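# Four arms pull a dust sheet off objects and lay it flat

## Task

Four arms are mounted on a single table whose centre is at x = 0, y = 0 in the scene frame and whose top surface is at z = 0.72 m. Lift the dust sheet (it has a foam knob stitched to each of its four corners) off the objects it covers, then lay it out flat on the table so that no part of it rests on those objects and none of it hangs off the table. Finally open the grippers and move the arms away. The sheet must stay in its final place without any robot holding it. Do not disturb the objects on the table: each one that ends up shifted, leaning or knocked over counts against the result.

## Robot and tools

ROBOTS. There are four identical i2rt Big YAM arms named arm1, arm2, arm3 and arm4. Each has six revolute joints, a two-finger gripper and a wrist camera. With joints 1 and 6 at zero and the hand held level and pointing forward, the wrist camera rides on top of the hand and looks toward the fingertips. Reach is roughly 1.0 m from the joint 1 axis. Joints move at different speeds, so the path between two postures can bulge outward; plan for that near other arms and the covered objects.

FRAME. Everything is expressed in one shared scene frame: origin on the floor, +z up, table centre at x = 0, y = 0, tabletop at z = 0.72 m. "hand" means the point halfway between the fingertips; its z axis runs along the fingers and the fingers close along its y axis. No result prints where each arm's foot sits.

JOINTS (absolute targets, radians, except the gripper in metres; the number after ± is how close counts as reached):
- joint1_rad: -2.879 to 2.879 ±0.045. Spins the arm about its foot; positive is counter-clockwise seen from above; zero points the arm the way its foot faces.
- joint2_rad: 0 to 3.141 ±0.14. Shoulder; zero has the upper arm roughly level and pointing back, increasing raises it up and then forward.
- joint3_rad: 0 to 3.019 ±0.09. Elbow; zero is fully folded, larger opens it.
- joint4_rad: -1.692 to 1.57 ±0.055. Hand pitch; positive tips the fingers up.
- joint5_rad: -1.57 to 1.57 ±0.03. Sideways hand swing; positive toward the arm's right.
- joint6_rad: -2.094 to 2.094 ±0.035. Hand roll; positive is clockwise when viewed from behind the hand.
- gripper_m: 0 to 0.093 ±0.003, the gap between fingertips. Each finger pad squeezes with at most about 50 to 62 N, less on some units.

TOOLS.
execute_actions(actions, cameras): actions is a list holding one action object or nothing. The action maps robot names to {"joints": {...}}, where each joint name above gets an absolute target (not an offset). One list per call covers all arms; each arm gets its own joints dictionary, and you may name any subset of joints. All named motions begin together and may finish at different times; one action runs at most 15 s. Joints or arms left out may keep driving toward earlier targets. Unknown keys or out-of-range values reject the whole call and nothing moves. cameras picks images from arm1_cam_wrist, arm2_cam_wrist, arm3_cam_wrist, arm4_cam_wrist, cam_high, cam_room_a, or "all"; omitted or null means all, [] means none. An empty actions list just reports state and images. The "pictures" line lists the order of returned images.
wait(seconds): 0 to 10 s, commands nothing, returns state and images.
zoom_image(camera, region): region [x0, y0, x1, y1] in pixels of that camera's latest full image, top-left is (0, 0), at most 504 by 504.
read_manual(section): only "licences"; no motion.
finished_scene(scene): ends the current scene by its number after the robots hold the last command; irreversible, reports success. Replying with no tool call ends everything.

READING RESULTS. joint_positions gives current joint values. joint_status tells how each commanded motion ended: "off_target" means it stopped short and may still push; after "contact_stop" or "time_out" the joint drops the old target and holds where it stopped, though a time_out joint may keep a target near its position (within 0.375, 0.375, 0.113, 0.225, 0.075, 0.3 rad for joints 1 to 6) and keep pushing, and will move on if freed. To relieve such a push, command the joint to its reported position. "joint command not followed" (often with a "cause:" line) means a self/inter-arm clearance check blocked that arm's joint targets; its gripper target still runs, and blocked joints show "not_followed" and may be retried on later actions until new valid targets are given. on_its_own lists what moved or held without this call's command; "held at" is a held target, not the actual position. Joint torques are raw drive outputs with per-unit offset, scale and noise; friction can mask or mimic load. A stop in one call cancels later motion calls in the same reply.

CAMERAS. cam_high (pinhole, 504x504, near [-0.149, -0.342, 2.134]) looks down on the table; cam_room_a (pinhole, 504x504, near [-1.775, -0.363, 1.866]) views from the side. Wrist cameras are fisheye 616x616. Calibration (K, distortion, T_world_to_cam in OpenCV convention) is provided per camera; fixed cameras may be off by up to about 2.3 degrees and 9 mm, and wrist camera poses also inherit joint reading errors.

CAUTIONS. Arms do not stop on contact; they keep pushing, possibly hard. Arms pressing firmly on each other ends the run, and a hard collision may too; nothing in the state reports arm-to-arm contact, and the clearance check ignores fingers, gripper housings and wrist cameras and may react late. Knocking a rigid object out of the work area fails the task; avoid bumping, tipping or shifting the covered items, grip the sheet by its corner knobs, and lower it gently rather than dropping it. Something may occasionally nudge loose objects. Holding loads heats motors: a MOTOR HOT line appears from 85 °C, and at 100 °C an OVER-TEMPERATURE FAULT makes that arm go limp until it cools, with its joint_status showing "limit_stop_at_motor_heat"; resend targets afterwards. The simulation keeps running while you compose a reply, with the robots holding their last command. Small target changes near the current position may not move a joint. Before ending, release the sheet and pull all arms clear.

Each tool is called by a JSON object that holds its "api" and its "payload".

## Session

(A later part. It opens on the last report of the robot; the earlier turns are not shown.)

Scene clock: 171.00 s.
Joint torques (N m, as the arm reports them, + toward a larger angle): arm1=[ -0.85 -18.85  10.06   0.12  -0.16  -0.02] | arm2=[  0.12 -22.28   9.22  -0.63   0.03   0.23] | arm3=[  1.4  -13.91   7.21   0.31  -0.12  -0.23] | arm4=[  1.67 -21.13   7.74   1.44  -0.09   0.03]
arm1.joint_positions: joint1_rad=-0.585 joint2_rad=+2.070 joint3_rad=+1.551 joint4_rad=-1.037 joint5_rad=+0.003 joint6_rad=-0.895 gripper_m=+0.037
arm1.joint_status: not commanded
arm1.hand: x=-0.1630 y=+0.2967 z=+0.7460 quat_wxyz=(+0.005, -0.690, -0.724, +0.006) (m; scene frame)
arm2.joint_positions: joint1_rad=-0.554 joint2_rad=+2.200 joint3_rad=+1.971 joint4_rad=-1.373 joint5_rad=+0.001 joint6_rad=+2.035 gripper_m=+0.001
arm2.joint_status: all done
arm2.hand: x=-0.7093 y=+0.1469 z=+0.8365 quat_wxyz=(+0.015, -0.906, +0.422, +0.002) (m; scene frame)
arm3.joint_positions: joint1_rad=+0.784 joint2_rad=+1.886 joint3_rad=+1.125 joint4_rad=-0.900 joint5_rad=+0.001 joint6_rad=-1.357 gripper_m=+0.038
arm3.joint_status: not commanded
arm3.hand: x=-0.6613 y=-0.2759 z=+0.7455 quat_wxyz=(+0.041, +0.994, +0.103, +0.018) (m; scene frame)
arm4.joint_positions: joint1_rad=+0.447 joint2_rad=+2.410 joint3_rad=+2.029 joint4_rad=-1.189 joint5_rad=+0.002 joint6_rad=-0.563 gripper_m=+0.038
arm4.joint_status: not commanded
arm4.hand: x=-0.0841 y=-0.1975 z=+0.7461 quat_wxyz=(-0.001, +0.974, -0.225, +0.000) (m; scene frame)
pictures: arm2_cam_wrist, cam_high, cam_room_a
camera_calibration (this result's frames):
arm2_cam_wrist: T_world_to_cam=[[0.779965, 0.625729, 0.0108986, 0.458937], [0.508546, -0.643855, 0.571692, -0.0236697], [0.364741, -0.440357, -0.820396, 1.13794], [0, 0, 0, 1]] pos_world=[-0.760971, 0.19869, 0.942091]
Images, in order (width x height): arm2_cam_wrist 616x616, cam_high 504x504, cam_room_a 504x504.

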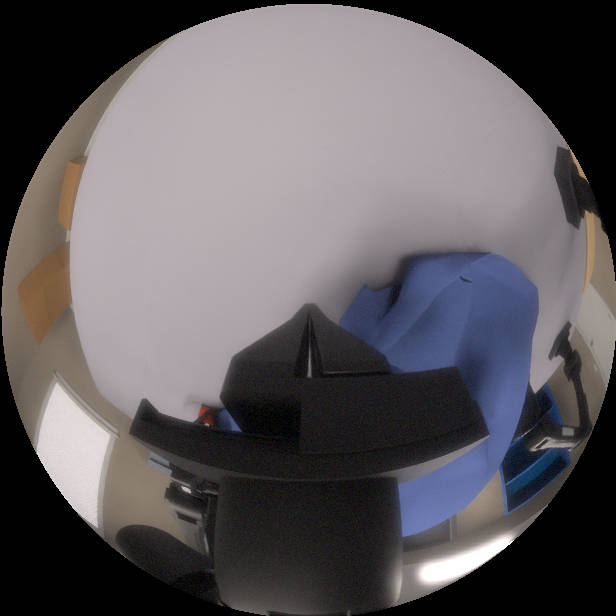

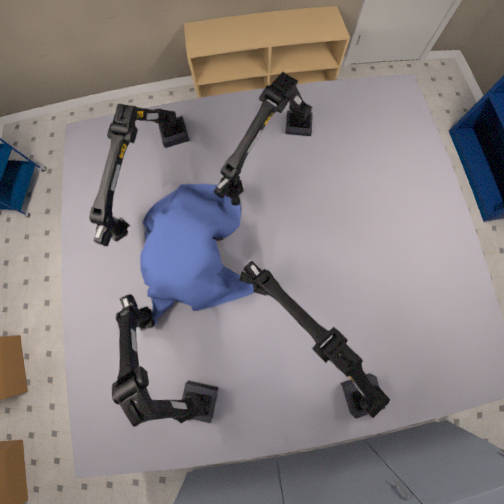

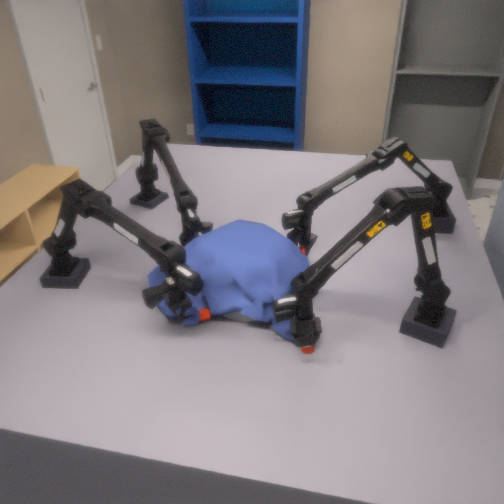

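{"api": "execute_actions", "payload": {"actions": [{"arm2":{"joints":{"joint1_rad":-0.66,"joint5_rad":-0.6,"joint6_rad":0,"gripper_m":0.093}}}], "cameras": ["arm2_cam_wrist","cam_room_a","arm3_cam_wrist"]}}

{"api": "zoom_image", "payload": {"camera": "cam_room_a", "region": [120, 230, 320, 370]}}

Scene clock: 181.53 s.
Joint torques (N m, as the arm reports them, + toward a larger angle): arm1=[ -0.51 -18.11   9.8    0.14  -0.18  -0.08] | arm2=[  0.4  -22.61   9.25  -0.51  -0.5   -0.04] | arm3=[  1.51 -13.75   7.2    0.32  -0.11  -0.23] | arm4=[  1.84 -21.28   7.71   1.47  -0.09   0.03]
arm1.joint_positions: joint1_rad=-0.585 joint2_rad=+2.070 joint3_rad=+1.551 joint4_rad=-1.037 joint5_rad=+0.003 joint6_rad=-0.895 gripper_m=+0.037
arm1.joint_status: not commanded
arm1.hand: x=-0.1630 y=+0.2967 z=+0.7460 quat_wxyz=(+0.005, -0.690, -0.724, +0.006) (m; scene frame)
arm2.joint_positions: joint1_rad=-0.660 joint2_rad=+2.200 joint3_rad=+1.971 joint4_rad=-1.373 joint5_rad=-0.598 joint6_rad=+0.015 gripper_m=+0.093
arm2.joint_status: all done
arm2.hand: x=-0.6883 y=+0.1299 z=+0.8662 quat_wxyz=(-0.245, -0.831, -0.472, -0.162) (m; scene frame)
arm3.joint_positions: joint1_rad=+0.784 joint2_rad=+1.886 joint3_rad=+1.125 joint4_rad=-0.900 joint5_rad=+0.001 joint6_rad=-1.357 gripper_m=+0.038
arm3.joint_status: not commanded
arm3.hand: x=-0.6613 y=-0.2759 z=+0.7455 quat_wxyz=(+0.041, +0.994, +0.103, +0.018) (m; scene frame)
arm4.joint_positions: joint1_rad=+0.447 joint2_rad=+2.410 joint3_rad=+2.029 joint4_rad=-1.189 joint5_rad=+0.002 joint6_rad=-0.563 gripper_m=+0.038
arm4.joint_status: not commanded
arm4.hand: x=-0.0841 y=-0.1975 z=+0.7461 quat_wxyz=(-0.001, +0.974, -0.225, +0.000) (m; scene frame)
pictures: arm2_cam_wrist, arm3_cam_wrist, cam_room_a
camera_calibration (this result's frames):
arm2_cam_wrist: T_world_to_cam=[[-0.686329, 0.450053, -0.571319, -0.029177], [0.120587, 0.845088, 0.52085, -0.47871], [0.717225, 0.288581, -0.634278, 1.13388], [0, 0, 0, 1]] pos_world=[-0.775548, 0.0904661, 0.951864]
arm3_cam_wrist: T_world_to_cam=[[-0.204304, 0.974964, -0.0877849, 0.201938], [0.776391, 0.216003, 0.592081, 0.140291], [0.596219, 0.0528089, -0.801083, 1.13138], [0, 0, 0, 1]] pos_world=[-0.742212, -0.286932, 0.84099]
Images, in order (width x height): arm2_cam_wrist 616x616, arm3_cam_wrist 616x616, cam_room_a 504x504.

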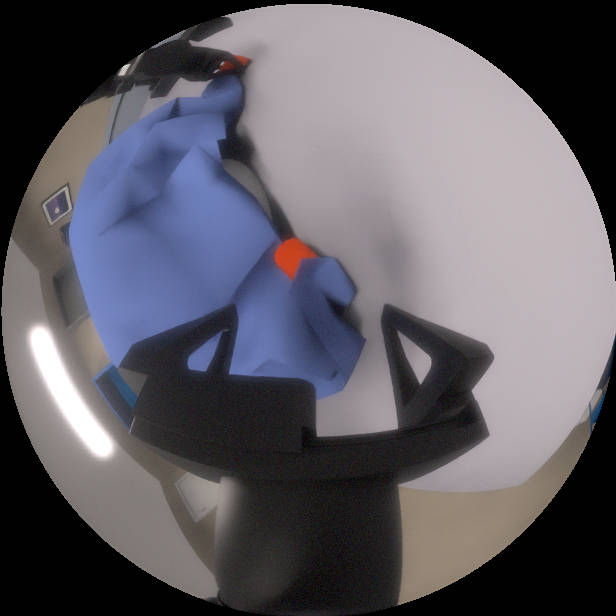

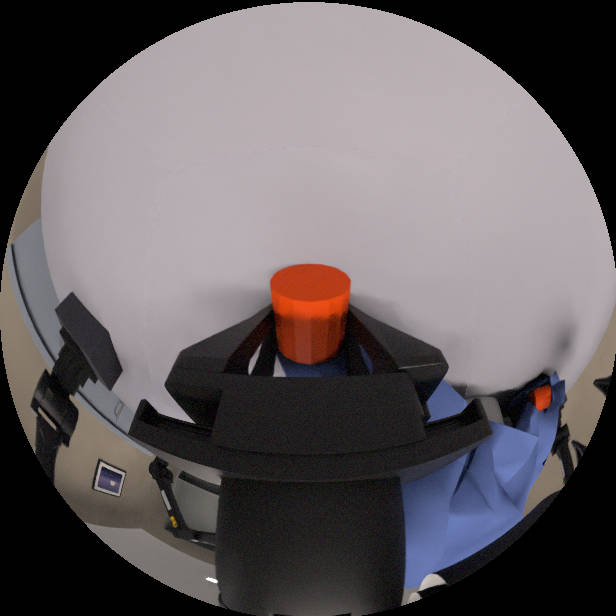

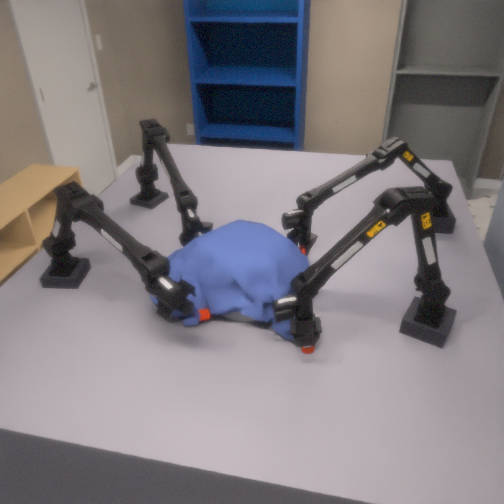

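Region (120, 230, 320, 370) of cam_room_a's 504x504 image, scaled by 2.520, with more detail than that image has; it fills the top 353 rows of this view, and the rest is white.

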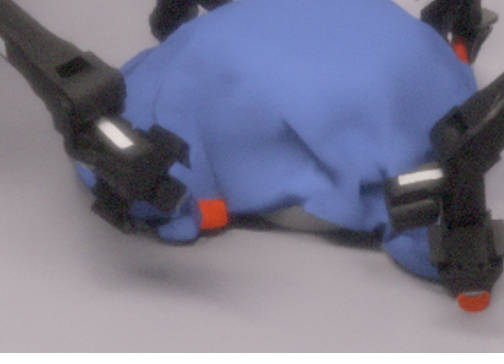

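{"api": "execute_actions", "payload": {"actions": [{"arm2":{"joints":{"joint1_rad":-0.555,"joint2_rad":2.305,"joint4_rad":-1.31,"joint6_rad":-0.7}}}], "cameras": ["arm2_cam_wrist","cam_room_a"]}}

Scene clock: 196.80 s.
Joint torques (N m, as the arm reports them, + toward a larger angle): arm1=[ -1.07 -19.17   9.97   0.1   -0.19  -0.1 ] | arm2=[ -0.41 -24.97   9.2   -0.26  -0.59  -0.12] | arm3=[  1.35 -13.83   7.2    0.32  -0.11  -0.23] | arm4=[  1.71 -21.32   7.7    1.52  -0.08   0.04]
arm1.joint_positions: joint1_rad=-0.585 joint2_rad=+2.070 joint3_rad=+1.551 joint4_rad=-1.037 joint5_rad=+0.003 joint6_rad=-0.895 gripper_m=+0.037
arm1.joint_status: not commanded
arm1.hand: x=-0.1630 y=+0.2967 z=+0.7460 quat_wxyz=(+0.005, -0.690, -0.724, +0.006) (m; scene frame)
arm2.joint_positions: joint1_rad=-0.553 joint2_rad=+2.326 joint3_rad=+1.967 joint4_rad=-1.320 joint5_rad=-0.598 joint6_rad=-0.684 gripper_m=+0.093
arm2.joint_status: all done
arm2.hand: x=-0.6201 y=+0.1074 z=+0.7829 quat_wxyz=(-0.273, -0.587, -0.753, -0.119) (m; scene frame)
arm3.joint_positions: joint1_rad=+0.784 joint2_rad=+1.886 joint3_rad=+1.125 joint4_rad=-0.900 joint5_rad=+0.001 joint6_rad=-1.357 gripper_m=+0.038
arm3.joint_status: not commanded
arm3.hand: x=-0.6613 y=-0.2759 z=+0.7455 quat_wxyz=(+0.041, +0.994, +0.103, +0.018) (m; scene frame)
arm4.joint_positions: joint1_rad=+0.447 joint2_rad=+2.410 joint3_rad=+2.029 joint4_rad=-1.189 joint5_rad=+0.002 joint6_rad=-0.563 gripper_m=+0.038
arm4.joint_status: not commanded
arm4.hand: x=-0.0841 y=-0.1975 z=+0.7461 quat_wxyz=(-0.001, +0.974, -0.225, +0.000) (m; scene frame)
pictures: arm2_cam_wrist, cam_room_a
camera_calibration (this result's frames):
arm2_cam_wrist: T_world_to_cam=[[-0.814627, -0.261655, -0.517609, -0.0650428], [-0.444612, 0.854806, 0.267632, -0.57777], [0.372428, 0.448156, -0.812683, 0.947317], [0, 0, 0, 1]] pos_world=[-0.662677, 0.0523166, 0.890831]
Images, in order (width x height): arm2_cam_wrist 616x616, cam_room_a 504x504.

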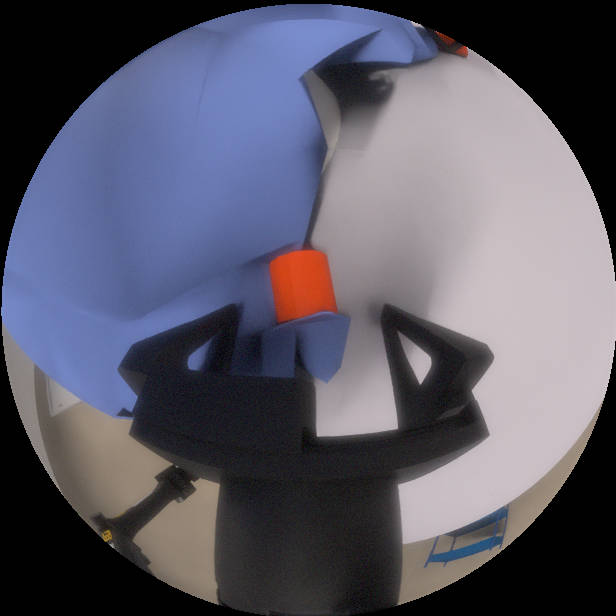

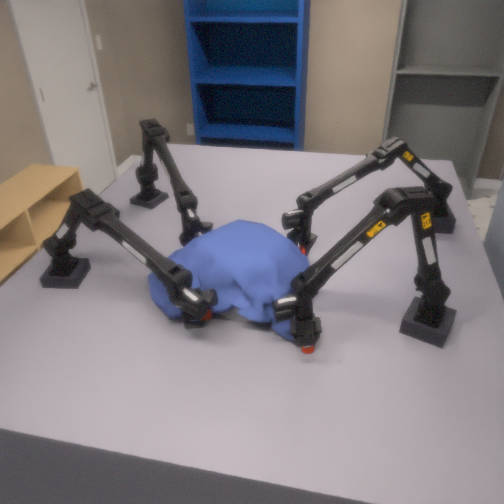

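{"api": "execute_actions", "payload": {"actions": [{"arm2":{"joints":{"joint1_rad":-0.52,"joint2_rad":2.365,"joint4_rad":-1.27,"gripper_m":0.075}}}], "cameras": ["arm2_cam_wrist"]}}

{"api": "execute_actions", "payload": {"actions": [{"arm2":{"joints":{"gripper_m":0.0}}}], "cameras": ["arm2_cam_wrist"]}}

Scene clock: 206.47 s.
Joint torques (N m, as the arm reports them, + toward a larger angle): arm1=[ -0.71 -18.03   9.76   0.13  -0.15  -0.13] | arm2=[  0.46 -22.85   9.25  -0.08  -0.58  -0.09] | arm3=[  1.46 -13.95   7.19   0.33  -0.12  -0.23] | arm4=[  1.7  -21.01   7.7    1.37  -0.08   0.03]
arm1.joint_positions: joint1_rad=-0.585 joint2_rad=+2.070 joint3_rad=+1.551 joint4_rad=-1.037 joint5_rad=+0.003 joint6_rad=-0.895 gripper_m=+0.037
arm1.joint_status: not commanded
arm1.hand: x=-0.1630 y=+0.2967 z=+0.7460 quat_wxyz=(+0.005, -0.690, -0.724, +0.006) (m; scene frame)
arm2.joint_positions: joint1_rad=-0.521 joint2_rad=+2.362 joint3_rad=+1.967 joint4_rad=-1.281 joint5_rad=-0.598 joint6_rad=-0.685 gripper_m=+0.075
arm2.joint_status: all done
arm2.hand: x=-0.6005 y=+0.0987 z=+0.7586 quat_wxyz=(-0.271, -0.575, -0.762, -0.122) (m; scene frame)
arm3.joint_positions: joint1_rad=+0.784 joint2_rad=+1.886 joint3_rad=+1.125 joint4_rad=-0.900 joint5_rad=+0.001 joint6_rad=-1.357 gripper_m=+0.038
arm3.joint_status: not commanded
arm3.hand: x=-0.6613 y=-0.2759 z=+0.7455 quat_wxyz=(+0.041, +0.994, +0.103, +0.018) (m; scene frame)
arm4.joint_positions: joint1_rad=+0.447 joint2_rad=+2.410 joint3_rad=+2.029 joint4_rad=-1.189 joint5_rad=+0.002 joint6_rad=-0.563 gripper_m=+0.038
arm4.joint_status: not commanded
arm4.hand: x=-0.0841 y=-0.1975 z=+0.7461 quat_wxyz=(-0.001, +0.974, -0.225, +0.000) (m; scene frame)
pictures: arm2_cam_wrist
camera_calibration (this result's frames):
arm2_cam_wrist: T_world_to_cam=[[-0.806104, -0.289824, -0.515945, -0.0573264], [-0.472037, 0.840732, 0.265236, -0.568417], [0.3569, 0.457353, -0.814525, 0.915357], [0, 0, 0, 1]] pos_world=[-0.641216, 0.0426309, 0.866768]
Images, in order (width x height): arm2_cam_wrist 616x616.

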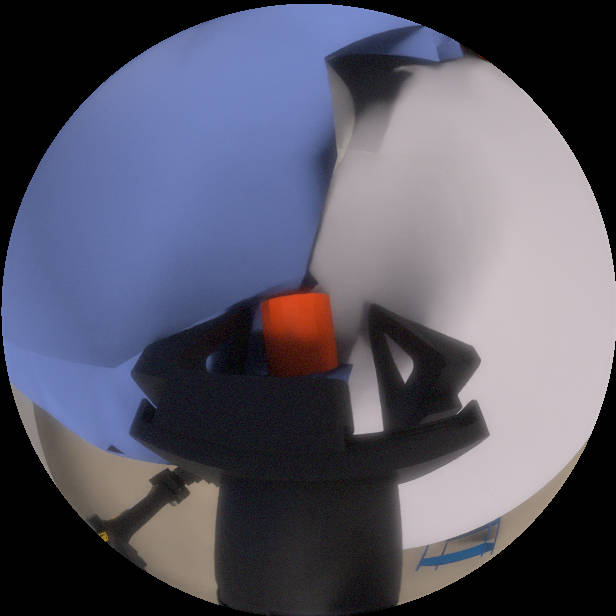

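Scene clock: 207.13 s.
Joint torques (N m, as the arm reports them, + toward a larger angle): arm1=[ -0.76 -17.97   9.8    0.22  -0.21  -0.03] | arm2=[  0.88 -22.78   9.03  -0.05  -0.55  -0.11] | arm3=[  1.28 -13.9    7.21   0.33  -0.12  -0.23] | arm4=[  1.8  -21.1    7.74   1.48  -0.1    0.03]
arm1.joint_positions: joint1_rad=-0.585 joint2_rad=+2.070 joint3_rad=+1.551 joint4_rad=-1.037 joint5_rad=+0.003 joint6_rad=-0.895 gripper_m=+0.037
arm1.joint_status: not commanded
arm1.hand: x=-0.1630 y=+0.2967 z=+0.7460 quat_wxyz=(+0.005, -0.690, -0.724, +0.006) (m; scene frame)
arm2.joint_positions: joint1_rad=-0.521 joint2_rad=+2.362 joint3_rad=+1.967 joint4_rad=-1.281 joint5_rad=-0.598 joint6_rad=-0.686 gripper_m=+0.040
arm2.joint_status: gripper_m off_target (ended at +0.040, target +0.000)
arm2.hand: x=-0.6005 y=+0.0987 z=+0.7586 quat_wxyz=(-0.271, -0.574, -0.763, -0.122) (m; scene frame)
arm3.joint_positions: joint1_rad=+0.784 joint2_rad=+1.886 joint3_rad=+1.125 joint4_rad=-0.900 joint5_rad=+0.001 joint6_rad=-1.357 gripper_m=+0.038
arm3.joint_status: not commanded
arm3.hand: x=-0.6613 y=-0.2759 z=+0.7455 quat_wxyz=(+0.041, +0.994, +0.103, +0.018) (m; scene frame)
arm4.joint_positions: joint1_rad=+0.447 joint2_rad=+2.410 joint3_rad=+2.029 joint4_rad=-1.189 joint5_rad=+0.002 joint6_rad=-0.563 gripper_m=+0.038
arm4.joint_status: not commanded
arm4.hand: x=-0.0841 y=-0.1975 z=+0.7461 quat_wxyz=(-0.001, +0.974, -0.225, +0.000) (m; scene frame)
pictures: arm2_cam_wrist
camera_calibration (this result's frames):
arm2_cam_wrist: T_world_to_cam=[[-0.806037, -0.290186, -0.515845, -0.0573265], [-0.472289, 0.84064, 0.26508, -0.568441], [0.356717, 0.457292, -0.814639, 0.915339], [0, 0, 0, 1]] pos_world=[-0.641193, 0.042641, 0.866782]
Images, in order (width x height): arm2_cam_wrist 616x616.

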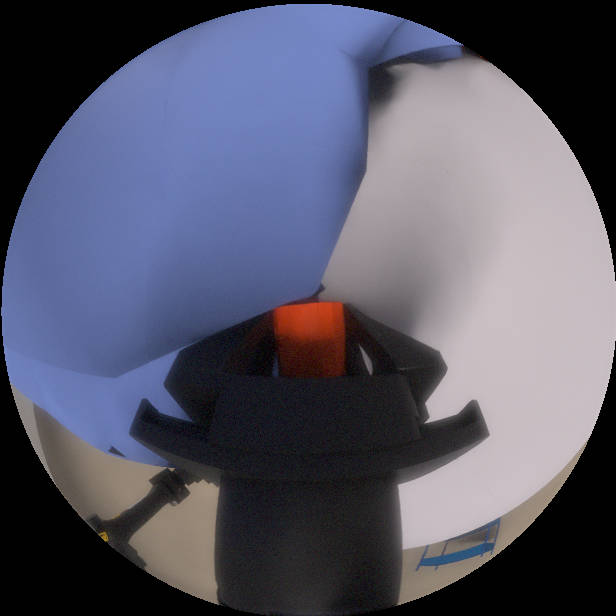

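{"api": "execute_actions", "payload": {"actions": [{"arm1":{"joints":{"joint1_rad":-0.521,"joint2_rad":1.594,"joint3_rad":1.59,"joint4_rad":-1.296}},"arm2":{"joints":{"joint1_rad":-0.84,"joint2_rad":1.531,"joint3_rad":1.466,"joint4_rad":-1.235}},"arm3":{"joints":{"joint1_rad":0.872,"joint2_rad":1.357,"joint3_rad":1.25,"joint4_rad":-1.193}},"arm4":{"joints":{"joint1_rad":0.555,"joint2_rad":1.818,"joint3_rad":1.758,"joint4_rad":-1.24}}}], "cameras": ["cam_high","cam_room_a"]}}

Scene clock: 232.53 s.
Joint torques (N m, as the arm reports them, + toward a larger angle): arm1=[ -1.27 -15.24  10.66  -0.35  -0.08   0.  ] | arm2=[  0.13 -13.62   9.7    0.29  -0.49  -0.03] | arm3=[ 0.21 -9.29 12.97  0.4  -0.04 -0.16] | arm4=[  1.7  -15.38   9.38   0.86  -0.04   0.06]
arm1.joint_positions: joint1_rad=-0.515 joint2_rad=+1.586 joint3_rad=+1.573 joint4_rad=-1.286 joint5_rad=+0.001 joint6_rad=-0.895 gripper_m=+0.037
arm1.joint_status: all done
arm1.hand: x=-0.0951 y=+0.3034 z=+1.0172 quat_wxyz=(+0.010, -0.658, -0.741, +0.134) (m; scene frame)
arm2.joint_positions: joint1_rad=-0.832 joint2_rad=+1.538 joint3_rad=+1.453 joint4_rad=-1.238 joint5_rad=-0.600 joint6_rad=-0.688 gripper_m=+0.040
arm2.joint_status: all done
arm2.hand: x=-0.6940 y=+0.2999 z=+1.0418 quat_wxyz=(-0.303, -0.643, -0.697, +0.089) (m; scene frame)
arm3.joint_positions: joint1_rad=+0.880 joint2_rad=+1.354 joint3_rad=+1.220 joint4_rad=-1.185 joint5_rad=-0.002 joint6_rad=-1.361 gripper_m=+0.038
arm3.joint_status: all done
arm3.hand: x=-0.6969 y=-0.3077 z=+1.0098 quat_wxyz=(-0.119, +0.980, +0.152, -0.042) (m; scene frame)
arm4.joint_positions: joint1_rad=+0.552 joint2_rad=+1.808 joint3_rad=+1.749 joint4_rad=-1.229 joint5_rad=+0.000 joint6_rad=-0.564 gripper_m=+0.038
arm4.joint_status: all done
arm4.hand: x=-0.0976 y=-0.3007 z=+1.0252 quat_wxyz=(-0.095, +0.975, -0.172, -0.104) (m; scene frame)
pictures: cam_high, cam_room_a
Images, in order (width x height): cam_high 504x504, cam_room_a 504x504.

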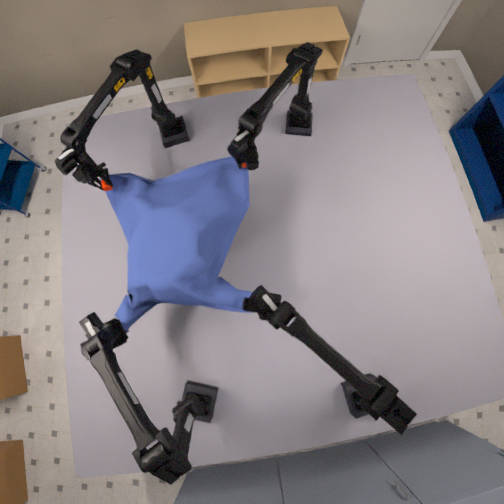

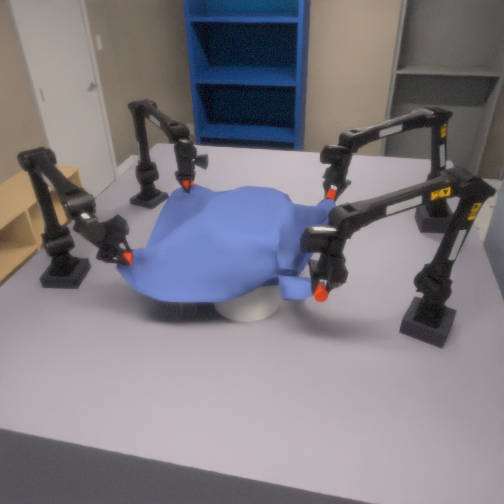

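{"api": "execute_actions", "payload": {"actions": [{"arm1":{"joints":{"joint2_rad":1.304,"joint3_rad":1.70,"joint4_rad":-1.38}},"arm2":{"joints":{"joint1_rad":-0.79,"joint2_rad":1.365,"joint3_rad":1.70,"joint4_rad":-1.323,"joint5_rad":0}},"arm3":{"joints":{"joint1_rad":1.026,"joint2_rad":1.186,"joint3_rad":1.52,"joint4_rad":-1.31}},"arm4":{"joints":{"joint1_rad":0.539,"joint2_rad":1.475,"joint3_rad":1.735,"joint4_rad":-1.249}}}], "cameras": ["cam_high","cam_room_a"]}}

Scene clock: 248.37 s.
Joint torques (N m, as the arm reports them, + toward a larger angle): arm1=[ -1.62 -11.76  10.65   0.45  -0.25  -0.03] | arm2=[ -0.41 -11.23  10.4    0.59   0.38   0.05] | arm3=[ 0.13 -7.9  12.41  1.03 -0.11 -0.12] | arm4=[  1.21 -11.19  10.25   1.15  -0.04   0.07]
arm1.joint_positions: joint1_rad=-0.520 joint2_rad=+1.312 joint3_rad=+1.686 joint4_rad=-1.366 joint5_rad=+0.007 joint6_rad=-0.897 gripper_m=+0.037
arm1.joint_status: all done
arm1.hand: x=-0.0531 y=+0.3497 z=+1.1987 quat_wxyz=(+0.021, -0.638, -0.716, +0.283) (m; scene frame)
arm2.joint_positions: joint1_rad=-0.783 joint2_rad=+1.369 joint3_rad=+1.680 joint4_rad=-1.325 joint5_rad=-0.011 joint6_rad=-0.688 gripper_m=+0.040
arm2.joint_status: all done
arm2.hand: x=-0.7447 y=+0.3484 z=+1.1955 quat_wxyz=(-0.038, -0.661, -0.698, +0.273) (m; scene frame)
arm3.joint_positions: joint1_rad=+1.030 joint2_rad=+1.190 joint3_rad=+1.500 joint4_rad=-1.304 joint5_rad=+0.001 joint6_rad=-1.361 gripper_m=+0.038
arm3.joint_status: all done
arm3.hand: x=-0.7508 y=-0.3494 z=+1.2013 quat_wxyz=(-0.260, +0.933, +0.218, -0.117) (m; scene frame)
arm4.joint_positions: joint1_rad=+0.544 joint2_rad=+1.473 joint3_rad=+1.718 joint4_rad=-1.235 joint5_rad=+0.000 joint6_rad=-0.564 gripper_m=+0.038
arm4.joint_status: all done
arm4.hand: x=-0.0517 y=-0.3522 z=+1.2023 quat_wxyz=(-0.194, +0.943, -0.170, -0.211) (m; scene frame)
pictures: cam_high, cam_room_a
Images, in order (width x height): cam_high 504x504, cam_room_a 504x504.

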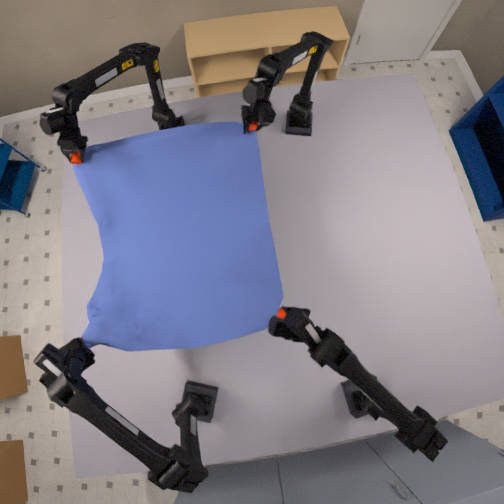

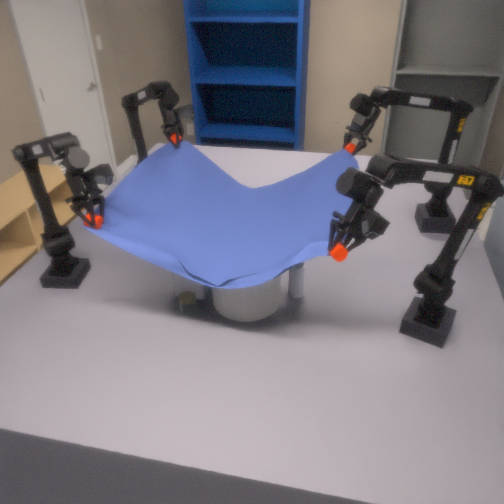

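{"api": "execute_actions", "payload": {"actions": [{"arm1":{"joints":{"joint1_rad":-0.60,"joint2_rad":1.28,"joint3_rad":1.825,"joint4_rad":-1.528}},"arm2":{"joints":{"joint1_rad":-0.854,"joint2_rad":1.319,"joint3_rad":1.805,"joint4_rad":-1.467}},"arm3":{"joints":{"joint1_rad":1.103,"joint2_rad":1.142,"joint3_rad":1.625,"joint4_rad":-1.462}},"arm4":{"joints":{"joint1_rad":0.597,"joint2_rad":1.415,"joint3_rad":1.815,"joint4_rad":-1.383}}}], "cameras": ["cam_high","cam_room_a"]}}

Scene clock: 269.40 s.
Joint torques (N m, as the arm reports them, + toward a larger angle): arm1=[-0.64 -9.66 13.01  0.25 -0.19  0.  ] | arm2=[-0.11 -9.52 11.91  0.43  0.32  0.02] | arm3=[ 0.86 -5.68 14.56  0.92 -0.13 -0.12] | arm4=[  1.42 -12.42  13.41   0.85  -0.05   0.05]
arm1.joint_positions: joint1_rad=-0.605 joint2_rad=+1.286 joint3_rad=+1.777 joint4_rad=-1.510 joint5_rad=+0.004 joint6_rad=-0.898 gripper_m=+0.037
arm1.joint_status: all done
arm1.hand: x=-0.0542 y=+0.4012 z=+1.2352 quat_wxyz=(+0.031, -0.670, -0.691, +0.270) (m; scene frame)
arm2.joint_positions: joint1_rad=-0.846 joint2_rad=+1.315 joint3_rad=+1.759 joint4_rad=-1.463 joint5_rad=-0.009 joint6_rad=-0.688 gripper_m=+0.040
arm2.joint_status: all done
arm2.hand: x=-0.7440 y=+0.3997 z=+1.2407 quat_wxyz=(-0.029, -0.683, -0.677, +0.271) (m; scene frame)
arm3.joint_positions: joint1_rad=+1.102 joint2_rad=+1.138 joint3_rad=+1.574 joint4_rad=-1.455 joint5_rad=+0.001 joint6_rad=-1.361 gripper_m=+0.038
arm3.joint_status: all done
arm3.hand: x=-0.7469 y=-0.4011 z=+1.2381 quat_wxyz=(-0.245, +0.928, +0.252, -0.120) (m; scene frame)
arm4.joint_positions: joint1_rad=+0.601 joint2_rad=+1.437 joint3_rad=+1.753 joint4_rad=-1.362 joint5_rad=+0.000 joint6_rad=-0.564 gripper_m=+0.038
arm4.joint_status: all done
arm4.hand: x=-0.0551 y=-0.3973 z=+1.2219 quat_wxyz=(-0.170, +0.955, -0.144, -0.196) (m; scene frame)
pictures: cam_high, cam_room_a
Images, in order (width x height): cam_high 504x504, cam_room_a 504x504.

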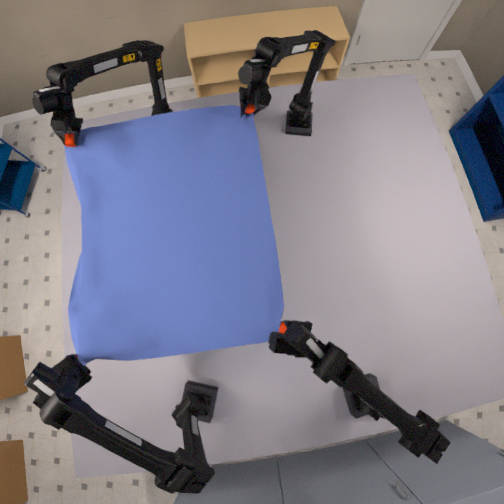

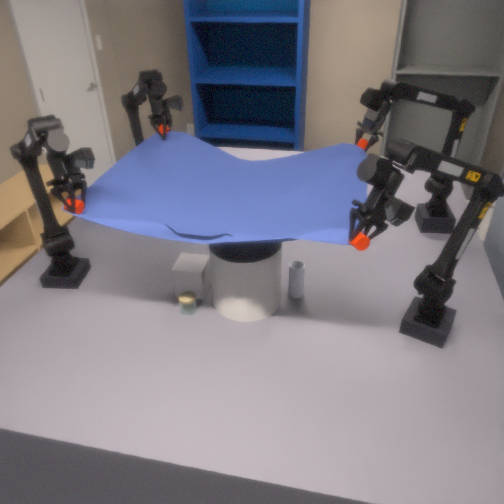

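{"api": "execute_actions", "payload": {"actions": [{"arm1":{"joints":{"joint1_rad":-0.312,"joint2_rad":1.078,"joint3_rad":1.74,"joint4_rad":-1.64,"joint6_rad":-0.6}},"arm2":{"joints":{"joint1_rad":-0.557,"joint2_rad":1.153,"joint3_rad":1.73,"joint4_rad":-1.557,"joint6_rad":-0.5}},"arm3":{"joints":{"joint1_rad":0.75,"joint2_rad":0.982,"joint3_rad":1.585,"joint4_rad":-1.582,"joint6_rad":-1.5}},"arm4":{"joints":{"joint1_rad":0.333,"joint2_rad":1.23,"joint3_rad":1.705,"joint4_rad":-1.454,"joint6_rad":-0.8}}}], "cameras": ["cam_room_a"]}}

{"api": "execute_actions", "payload": {"actions": [{"arm1":{"joints":{"joint1_rad":0.136,"joint2_rad":0.966,"joint3_rad":1.68,"joint4_rad":-1.67,"joint6_rad":-0.2}},"arm2":{"joints":{"joint1_rad":-0.161,"joint2_rad":1.078,"joint3_rad":1.68,"joint4_rad":-1.582,"joint6_rad":-0.2}},"arm3":{"joints":{"joint1_rad":0.268,"joint2_rad":0.931,"joint3_rad":1.56,"joint4_rad":-1.607,"joint6_rad":-1.7}},"arm4":{"joints":{"joint1_rad":-0.016,"joint2_rad":1.136,"joint3_rad":1.63,"joint4_rad":-1.476,"joint6_rad":-1.1}}}], "cameras": ["cam_room_a"]}}

{"api": "execute_actions", "payload": {"actions": [{"arm1":{"joints":{"joint1_rad":0.637,"joint2_rad":1.006,"joint3_rad":1.71,"joint4_rad":-1.67,"joint6_rad":0.3}},"arm2":{"joints":{"joint1_rad":0.24,"joint2_rad":1.145,"joint3_rad":1.735,"joint4_rad":-1.56,"joint6_rad":0.2}},"arm3":{"joints":{"joint1_rad":-0.176,"joint2_rad":1.04,"joint3_rad":1.625,"joint4_rad":-1.556,"joint6_rad":-1.9}},"arm4":{"joints":{"joint1_rad":-0.387,"joint2_rad":1.169,"joint3_rad":1.665,"joint4_rad":-1.467,"joint6_rad":-1.4}}}], "cameras": ["cam_room_a"]}}

{"api": "execute_actions", "payload": {"actions": [{"arm1":{"joints":{"joint1_rad":1.002,"joint2_rad":1.185,"joint3_rad":1.82,"joint4_rad":-1.607,"joint6_rad":0.65}},"arm2":{"joints":{"joint1_rad":0.544,"joint2_rad":1.332,"joint3_rad":1.89,"joint4_rad":-1.526,"joint6_rad":0.5}},"arm3":{"joints":{"joint1_rad":-0.47,"joint2_rad":1.266,"joint3_rad":1.79,"joint4_rad":-1.494,"joint6_rad":-2.05}},"arm4":{"joints":{"joint1_rad":-0.694,"joint2_rad":1.327,"joint3_rad":1.80,"joint4_rad":-1.443,"joint6_rad":-1.7}}}], "cameras": ["cam_room_a","cam_high"]}}

Scene clock: 319.30 s.
Joint torques (N m, as the arm reports them, + toward a larger angle): arm1=[-1.22 -5.47  8.62  0.26 -0.21  0.17] | arm2=[-0.49 -6.3   9.78  0.46  0.47  0.23] | arm3=[ 0.84 -3.63 10.47  1.02 -0.22 -0.18] | arm4=[ 1.93 -5.57  8.42  1.02 -0.06  0.02]
arm1.joint_positions: joint1_rad=-0.320 joint2_rad=+1.081 joint3_rad=+1.737 joint4_rad=-1.624 joint5_rad=+0.005 joint6_rad=-0.614 gripper_m=+0.037
arm1.joint_status: all done
arm1.hand: x=+0.0957 y=+0.4008 z=+1.2779 quat_wxyz=(-0.050, -0.664, -0.687, +0.291) (m; scene frame)
arm2.joint_positions: joint1_rad=-0.541 joint2_rad=+1.155 joint3_rad=+1.708 joint4_rad=-1.552 joint5_rad=-0.013 joint6_rad=-0.507 gripper_m=+0.040
arm2.joint_status: all done
arm2.hand: x=-0.5929 y=+0.3965 z=+1.2699 quat_wxyz=(-0.098, -0.637, -0.717, +0.265) (m; scene frame)
arm3.joint_positions: joint1_rad=+0.752 joint2_rad=+0.987 joint3_rad=+1.574 joint4_rad=-1.575 joint5_rad=+0.003 joint6_rad=-1.487 gripper_m=+0.038
arm3.joint_status: all done
arm3.hand: x=-0.5998 y=-0.3981 z=+1.2747 quat_wxyz=(-0.282, +0.946, +0.146, -0.062) (m; scene frame)
arm4.joint_positions: joint1_rad=+0.328 joint2_rad=+1.222 joint3_rad=+1.703 joint4_rad=-1.436 joint5_rad=+0.000 joint6_rad=-0.790 gripper_m=+0.038
arm4.joint_status: all done
arm4.hand: x=+0.1021 y=-0.4001 z=+1.2868 quat_wxyz=(-0.249, +0.939, -0.164, -0.173) (m; scene frame)
pictures: cam_room_a
Images, in order (width x height): cam_room_a 504x504.

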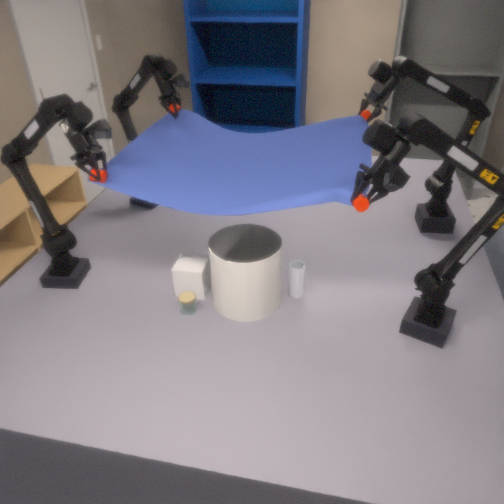

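Scene clock: 320.73 s.
Joint torques (N m, as the arm reports them, + toward a larger angle): arm1=[-0.41 -2.78  8.04  0.25 -0.33  0.04] | arm2=[-0.49 -5.24  8.98  0.53  0.42  0.16] | arm3=[ 0.72 -2.82  9.42  0.92 -0.2  -0.14] | arm4=[ 1.57 -6.31  8.46  1.04 -0.01  0.04]
arm1.joint_positions: joint1_rad=+0.120 joint2_rad=+0.965 joint3_rad=+1.679 joint4_rad=-1.656 joint5_rad=+0.010 joint6_rad=-0.214 gripper_m=+0.037
arm1.joint_status: all done
arm1.hand: x=+0.2431 y=+0.3971 z=+1.2827 quat_wxyz=(-0.170, -0.649, -0.696, +0.255) (m; scene frame)
arm2.joint_positions: joint1_rad=-0.154 joint2_rad=+1.081 joint3_rad=+1.666 joint4_rad=-1.575 joint5_rad=-0.011 joint6_rad=-0.206 gripper_m=+0.040
arm2.joint_status: all done
arm2.hand: x=-0.4460 y=+0.3995 z=+1.2736 quat_wxyz=(-0.183, -0.605, -0.743, +0.220) (m; scene frame)
arm3.joint_positions: joint1_rad=+0.271 joint2_rad=+0.935 joint3_rad=+1.559 joint4_rad=-1.598 joint5_rad=+0.003 joint6_rad=-1.687 gripper_m=+0.038
arm3.joint_status: all done
arm3.hand: x=-0.4497 y=-0.3988 z=+1.2803 quat_wxyz=(-0.294, +0.955, +0.012, +0.035) (m; scene frame)
arm4.joint_positions: joint1_rad=-0.017 joint2_rad=+1.151 joint3_rad=+1.628 joint4_rad=-1.458 joint5_rad=-0.001 joint6_rad=-1.091 gripper_m=+0.038
arm4.joint_status: all done
arm4.hand: x=+0.2494 y=-0.3924 z=+1.2758 quat_wxyz=(-0.279, +0.939, -0.185, -0.082) (m; scene frame)
pictures: cam_room_a
Images, in order (width x height): cam_room_a 504x504.

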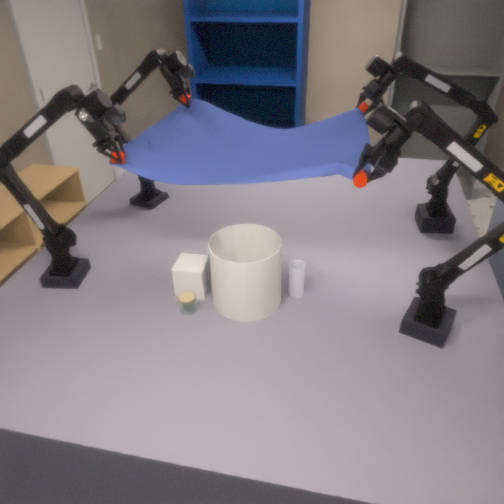

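Scene clock: 322.23 s.
Joint torques (N m, as the arm reports them, + toward a larger angle): arm1=[-0.12 -3.98 10.69  0.83 -0.42  0.15] | arm2=[ 0.35 -8.28 11.55  0.94  0.32  0.17] | arm3=[ 0.88 -5.48 13.88  1.59 -0.12 -0.14] | arm4=[ 1.58 -4.48 11.18  1.3   0.04  0.06]
arm1.joint_positions: joint1_rad=+0.620 joint2_rad=+1.009 joint3_rad=+1.679 joint4_rad=-1.662 joint5_rad=+0.013 joint6_rad=+0.282 gripper_m=+0.037
arm1.joint_status: all done
arm1.hand: x=+0.3936 y=+0.3964 z=+1.2692 quat_wxyz=(-0.250, -0.653, -0.703, +0.132) (m; scene frame)
arm2.joint_positions: joint1_rad=+0.249 joint2_rad=+1.164 joint3_rad=+1.689 joint4_rad=-1.568 joint5_rad=-0.008 joint6_rad=+0.193 gripper_m=+0.040
arm2.joint_status: all done
arm2.hand: x=-0.2941 y=+0.3983 z=+1.2553 quat_wxyz=(-0.231, -0.609, -0.749, +0.120) (m; scene frame)
arm3.joint_positions: joint1_rad=-0.175 joint2_rad=+1.054 joint3_rad=+1.576 joint4_rad=-1.565 joint5_rad=+0.001 joint6_rad=-1.889 gripper_m=+0.038
arm3.joint_status: all done
arm3.hand: x=-0.2990 y=-0.3980 z=+1.2576 quat_wxyz=(-0.240, +0.959, -0.105, +0.112) (m; scene frame)
arm4.joint_positions: joint1_rad=-0.387 joint2_rad=+1.161 joint3_rad=+1.628 joint4_rad=-1.458 joint5_rad=-0.003 joint6_rad=-1.392 gripper_m=+0.038
arm4.joint_status: all done
arm4.hand: x=+0.3988 y=-0.4036 z=+1.2721 quat_wxyz=(-0.286, +0.933, -0.218, +0.013) (m; scene frame)
pictures: cam_room_a
Images, in order (width x height): cam_room_a 504x504.

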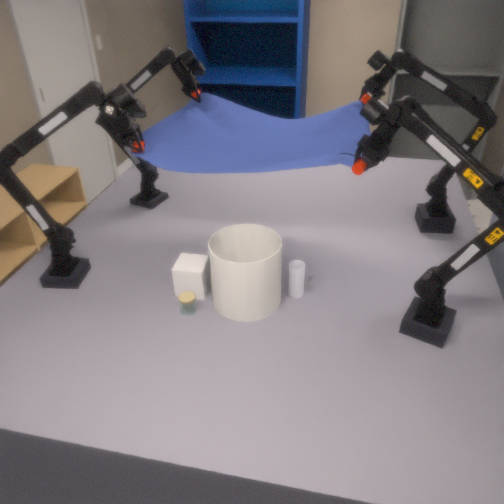

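Scene clock: 323.60 s.
Joint torques (N m, as the arm reports them, + toward a larger angle): arm1=[-0.77 -8.46 11.39  1.59 -0.33  0.15] | arm2=[ -0.86 -11.38  11.1    0.93   0.25   0.22] | arm3=[ 1.21 -9.46 13.93  1.38 -0.07 -0.12] | arm4=[ 1.9  -9.3  12.89  2.09 -0.01  0.03]
arm1.joint_positions: joint1_rad=+0.991 joint2_rad=+1.190 joint3_rad=+1.784 joint4_rad=-1.625 joint5_rad=+0.013 joint6_rad=+0.631 gripper_m=+0.037
arm1.joint_status: all done
arm1.hand: x=+0.5426 y=+0.3990 z=+1.2602 quat_wxyz=(-0.262, -0.649, -0.714, +0.033) (m; scene frame)
arm2.joint_positions: joint1_rad=+0.559 joint2_rad=+1.353 joint3_rad=+1.850 joint4_rad=-1.530 joint5_rad=-0.006 joint6_rad=+0.491 gripper_m=+0.040
arm2.joint_status: all done
arm2.hand: x=-0.1410 y=+0.4009 z=+1.2567 quat_wxyz=(-0.261, -0.604, -0.752, +0.047) (m; scene frame)
arm3.joint_positions: joint1_rad=-0.473 joint2_rad=+1.284 joint3_rad=+1.745 joint4_rad=-1.498 joint5_rad=+0.000 joint6_rad=-2.041 gripper_m=+0.038
arm3.joint_status: all done
arm3.hand: x=-0.1463 y=-0.3981 z=+1.2583 quat_wxyz=(-0.212, +0.947, -0.176, +0.163) (m; scene frame)
arm4.joint_positions: joint1_rad=-0.698 joint2_rad=+1.337 joint3_rad=+1.743 joint4_rad=-1.458 joint5_rad=-0.001 joint6_rad=-1.690 gripper_m=+0.038
arm4.joint_status: all done
arm4.hand: x=+0.5496 y=-0.4041 z=+1.2524 quat_wxyz=(-0.240, +0.940, -0.226, +0.088) (m; scene frame)
pictures: cam_high, cam_room_a
Images, in order (width x height): cam_high 504x504, cam_room_a 504x504.

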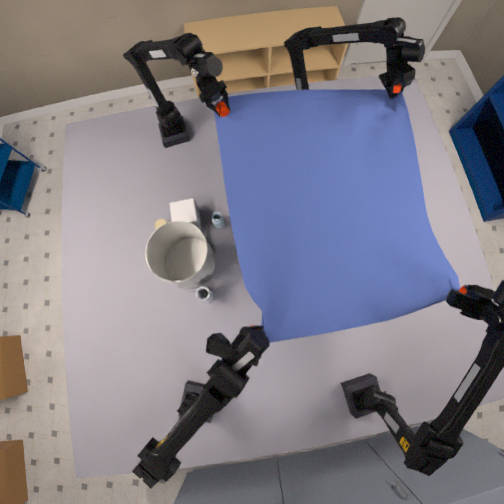

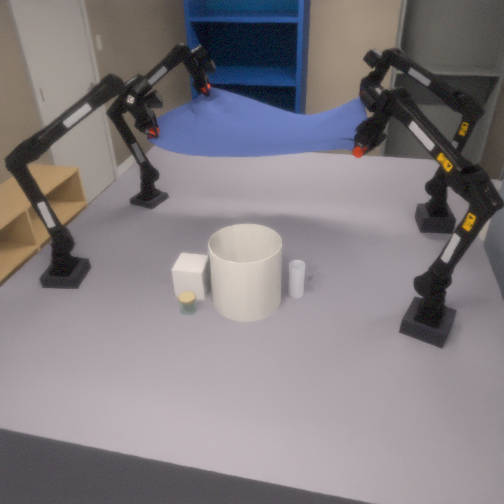

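{"api": "execute_actions", "payload": {"actions": [{"arm1":{"joints":{"joint1_rad":1.145,"joint2_rad":1.30,"joint3_rad":1.235,"joint4_rad":-1.228,"joint6_rad":0.8}},"arm2":{"joints":{"joint1_rad":0.655,"joint2_rad":1.475,"joint3_rad":1.37,"joint4_rad":-1.177,"joint6_rad":0.6}},"arm3":{"joints":{"joint1_rad":-0.581,"joint2_rad":1.455,"joint3_rad":1.305,"joint4_rad":-1.142}},"arm4":{"joints":{"joint1_rad":-0.82,"joint2_rad":1.513,"joint3_rad":1.32,"joint4_rad":-1.105,"joint6_rad":-1.8}}}], "cameras": ["cam_room_a"]}}

{"api": "execute_actions", "payload": {"actions": [{"arm1":{"joints":{"joint2_rad":1.665,"joint3_rad":1.04,"joint4_rad":-0.93}},"arm2":{"joints":{"joint2_rad":1.835,"joint3_rad":1.24,"joint4_rad":-0.95}},"arm3":{"joints":{"joint2_rad":1.838,"joint3_rad":1.19,"joint4_rad":-0.905}},"arm4":{"joints":{"joint2_rad":1.905,"joint3_rad":1.235,"joint4_rad":-0.885}}}]}}

Scene clock: 353.53 s.
Joint torques (N m, as the arm reports them, + toward a larger angle): arm1=[ -0.42 -12.33   9.5    1.33  -0.5    0.16] | arm2=[ -0.59 -13.53   9.74   0.17   0.19   0.24] | arm3=[  0.92 -11.32  10.85   0.45   0.14  -0.08] | arm4=[  1.74 -13.85   8.93   1.72  -0.01   0.02]
arm1.joint_positions: joint1_rad=+1.136 joint2_rad=+1.313 joint3_rad=+1.235 joint4_rad=-1.251 joint5_rad=+0.017 joint6_rad=+0.780 gripper_m=+0.037
arm1.joint_status: all done
arm1.hand: x=+0.6143 y=+0.4117 z=+0.9960 quat_wxyz=(-0.119, -0.669, -0.734, +0.002) (m; scene frame)
arm2.joint_positions: joint1_rad=+0.665 joint2_rad=+1.488 joint3_rad=+1.358 joint4_rad=-1.173 joint5_rad=-0.003 joint6_rad=+0.591 gripper_m=+0.040
arm2.joint_status: all done
arm2.hand: x=-0.0813 y=+0.4112 z=+0.9976 quat_wxyz=(-0.132, -0.619, -0.774, +0.010) (m; scene frame)
arm3.joint_positions: joint1_rad=-0.579 joint2_rad=+1.461 joint3_rad=+1.299 joint4_rad=-1.136 joint5_rad=-0.006 joint6_rad=-2.047 gripper_m=+0.038
arm3.joint_status: all done
arm3.hand: x=-0.0795 y=-0.4067 z=+1.0035 quat_wxyz=(-0.108, +0.963, -0.228, +0.089) (m; scene frame)
arm4.joint_positions: joint1_rad=-0.821 joint2_rad=+1.540 joint3_rad=+1.313 joint4_rad=-1.123 joint5_rad=-0.002 joint6_rad=-1.790 gripper_m=+0.038
arm4.joint_status: all done
arm4.hand: x=+0.6158 y=-0.4164 z=+0.9857 quat_wxyz=(-0.098, +0.964, -0.244, +0.048) (m; scene frame)
pictures: cam_room_a
Images, in order (width x height): cam_room_a 504x504.

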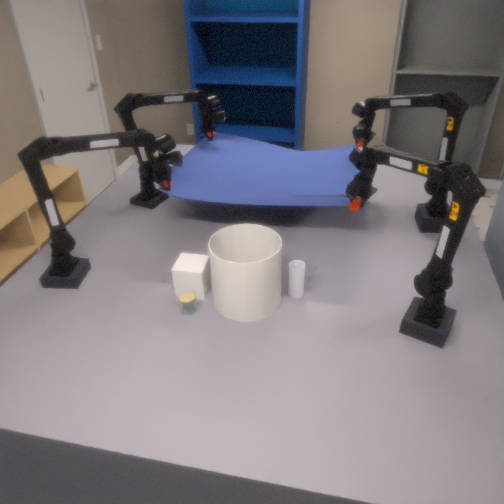

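Scene clock: 354.83 s.
Joint torques (N m, as the arm reports them, + toward a larger angle): arm1=[ -0.25 -14.13   7.81   0.4   -0.43   0.19] | arm2=[  0.28 -16.49   8.16  -0.37   0.05   0.21] | arm3=[  0.77 -14.16   8.19  -0.13   0.23  -0.09] | arm4=[  1.71 -16.3    6.87   1.14   0.04   0.  ]
arm1.joint_positions: joint1_rad=+1.136 joint2_rad=+1.678 joint3_rad=+1.029 joint4_rad=-0.943 joint5_rad=+0.016 joint6_rad=+0.782 gripper_m=+0.037
arm1.joint_status: all done
arm1.hand: x=+0.6127 y=+0.4142 z=+0.7732 quat_wxyz=(+0.013, -0.674, -0.739, +0.007) (m; scene frame)
arm2.joint_positions: joint1_rad=+0.662 joint2_rad=+1.843 joint3_rad=+1.225 joint4_rad=-0.944 joint5_rad=+0.000 joint6_rad=+0.591 gripper_m=+0.040
arm2.joint_status: all done
arm2.hand: x=-0.0826 y=+0.4091 z=+0.7809 quat_wxyz=(-0.004, -0.626, -0.780, +0.001) (m; scene frame)
arm3.joint_positions: joint1_rad=-0.577 joint2_rad=+1.844 joint3_rad=+1.188 joint4_rad=-0.898 joint5_rad=-0.008 joint6_rad=-2.048 gripper_m=+0.038
arm3.joint_status: all done
arm3.hand: x=-0.0748 y=-0.4016 z=+0.7858 quat_wxyz=(-0.012, +0.973, -0.229, +0.005) (m; scene frame)
arm4.joint_positions: joint1_rad=-0.821 joint2_rad=+1.922 joint3_rad=+1.226 joint4_rad=-0.896 joint5_rad=-0.003 joint6_rad=-1.791 gripper_m=+0.038
arm4.joint_status: all done
arm4.hand: x=+0.6153 y=-0.4162 z=+0.7729 quat_wxyz=(+0.009, +0.970, -0.245, -0.006) (m; scene frame)
pictures: arm1_cam_wrist, arm2_cam_wrist, arm3_cam_wrist, arm4_cam_wrist, cam_high, cam_room_a
camera_calibration (this result's frames):
arm1_cam_wrist: T_world_to_cam=[[-0.994692, -0.101407, 0.0174493, 0.639131], [-0.0708769, 0.798166, 0.598254, -0.74281], [-0.0745947, 0.593841, -0.801117, 0.543593], [0, 0, 0, 1]] pos_world=[0.623639, 0.33489, 0.868718]
arm2_cam_wrist: T_world_to_cam=[[-0.980963, -0.193404, -0.0174948, 0.0184753], [-0.167658, 0.798021, 0.578838, -0.793092], [-0.0979881, 0.570752, -0.815255, 0.523329], [0, 0, 0, 1]] pos_world=[-0.063565, 0.337787, 0.886041]
arm3_cam_wrist: T_world_to_cam=[[0.445563, 0.894969, 0.0224493, 0.377763], [0.726335, -0.37604, 0.575353, -0.540141], [0.523365, -0.24005, -0.817597, 0.710517], [0, 0, 0, 1]] pos_world=[-0.147853, -0.370641, 0.883208]
arm4_cam_wrist: T_world_to_cam=[[0.478844, 0.877706, -0.0184636, 0.0885777], [0.725598, -0.383846, 0.571113, -1.03922], [0.494182, -0.286871, -0.820664, 0.332227], [0, 0, 0, 1]] pos_world=[0.54746, -0.381339, 0.867793]
Images, in order (width x height): arm1_cam_wrist 616x616, arm2_cam_wrist 616x616, arm3_cam_wrist 616x616, arm4_cam_wrist 616x616, cam_high 504x504, cam_room_a 504x504.

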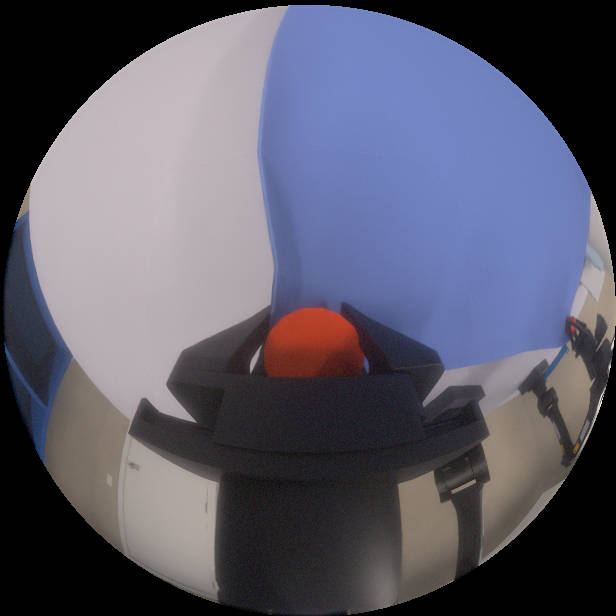

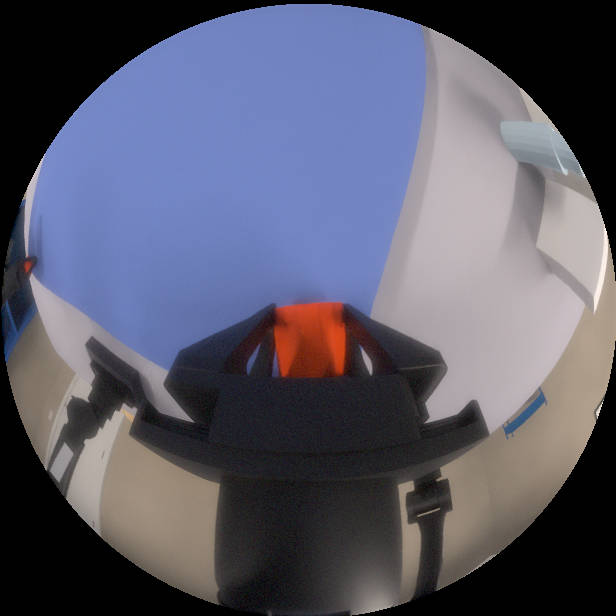

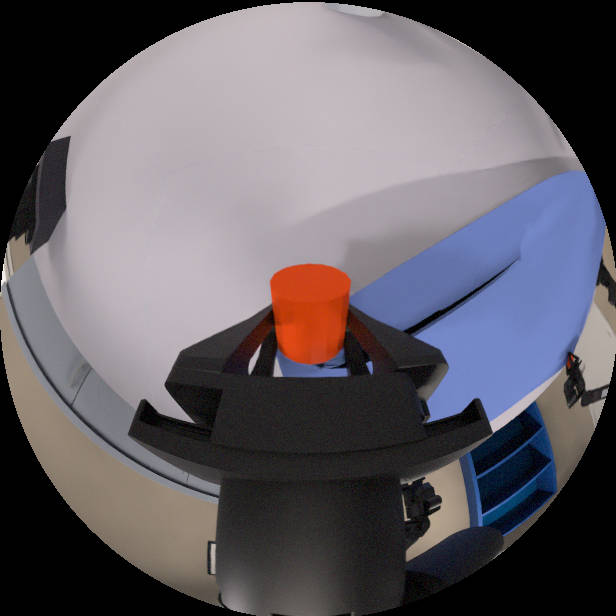

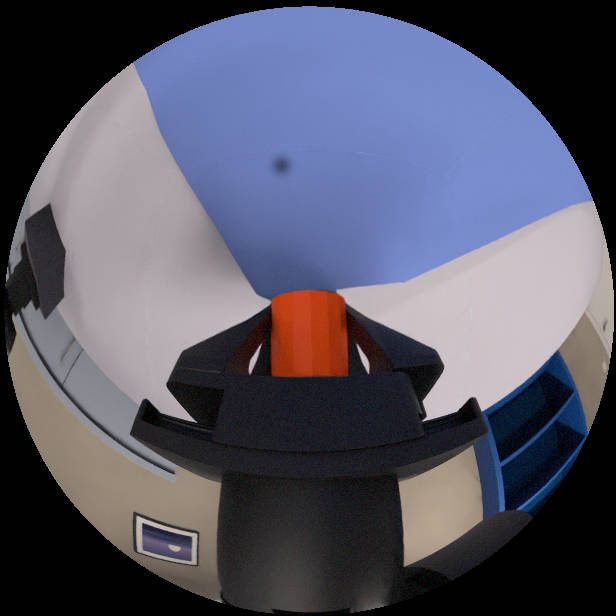

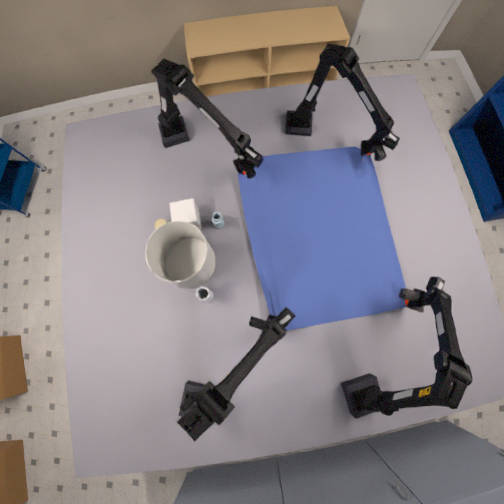

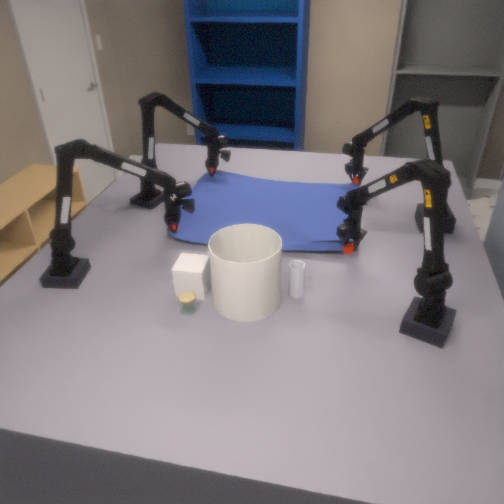

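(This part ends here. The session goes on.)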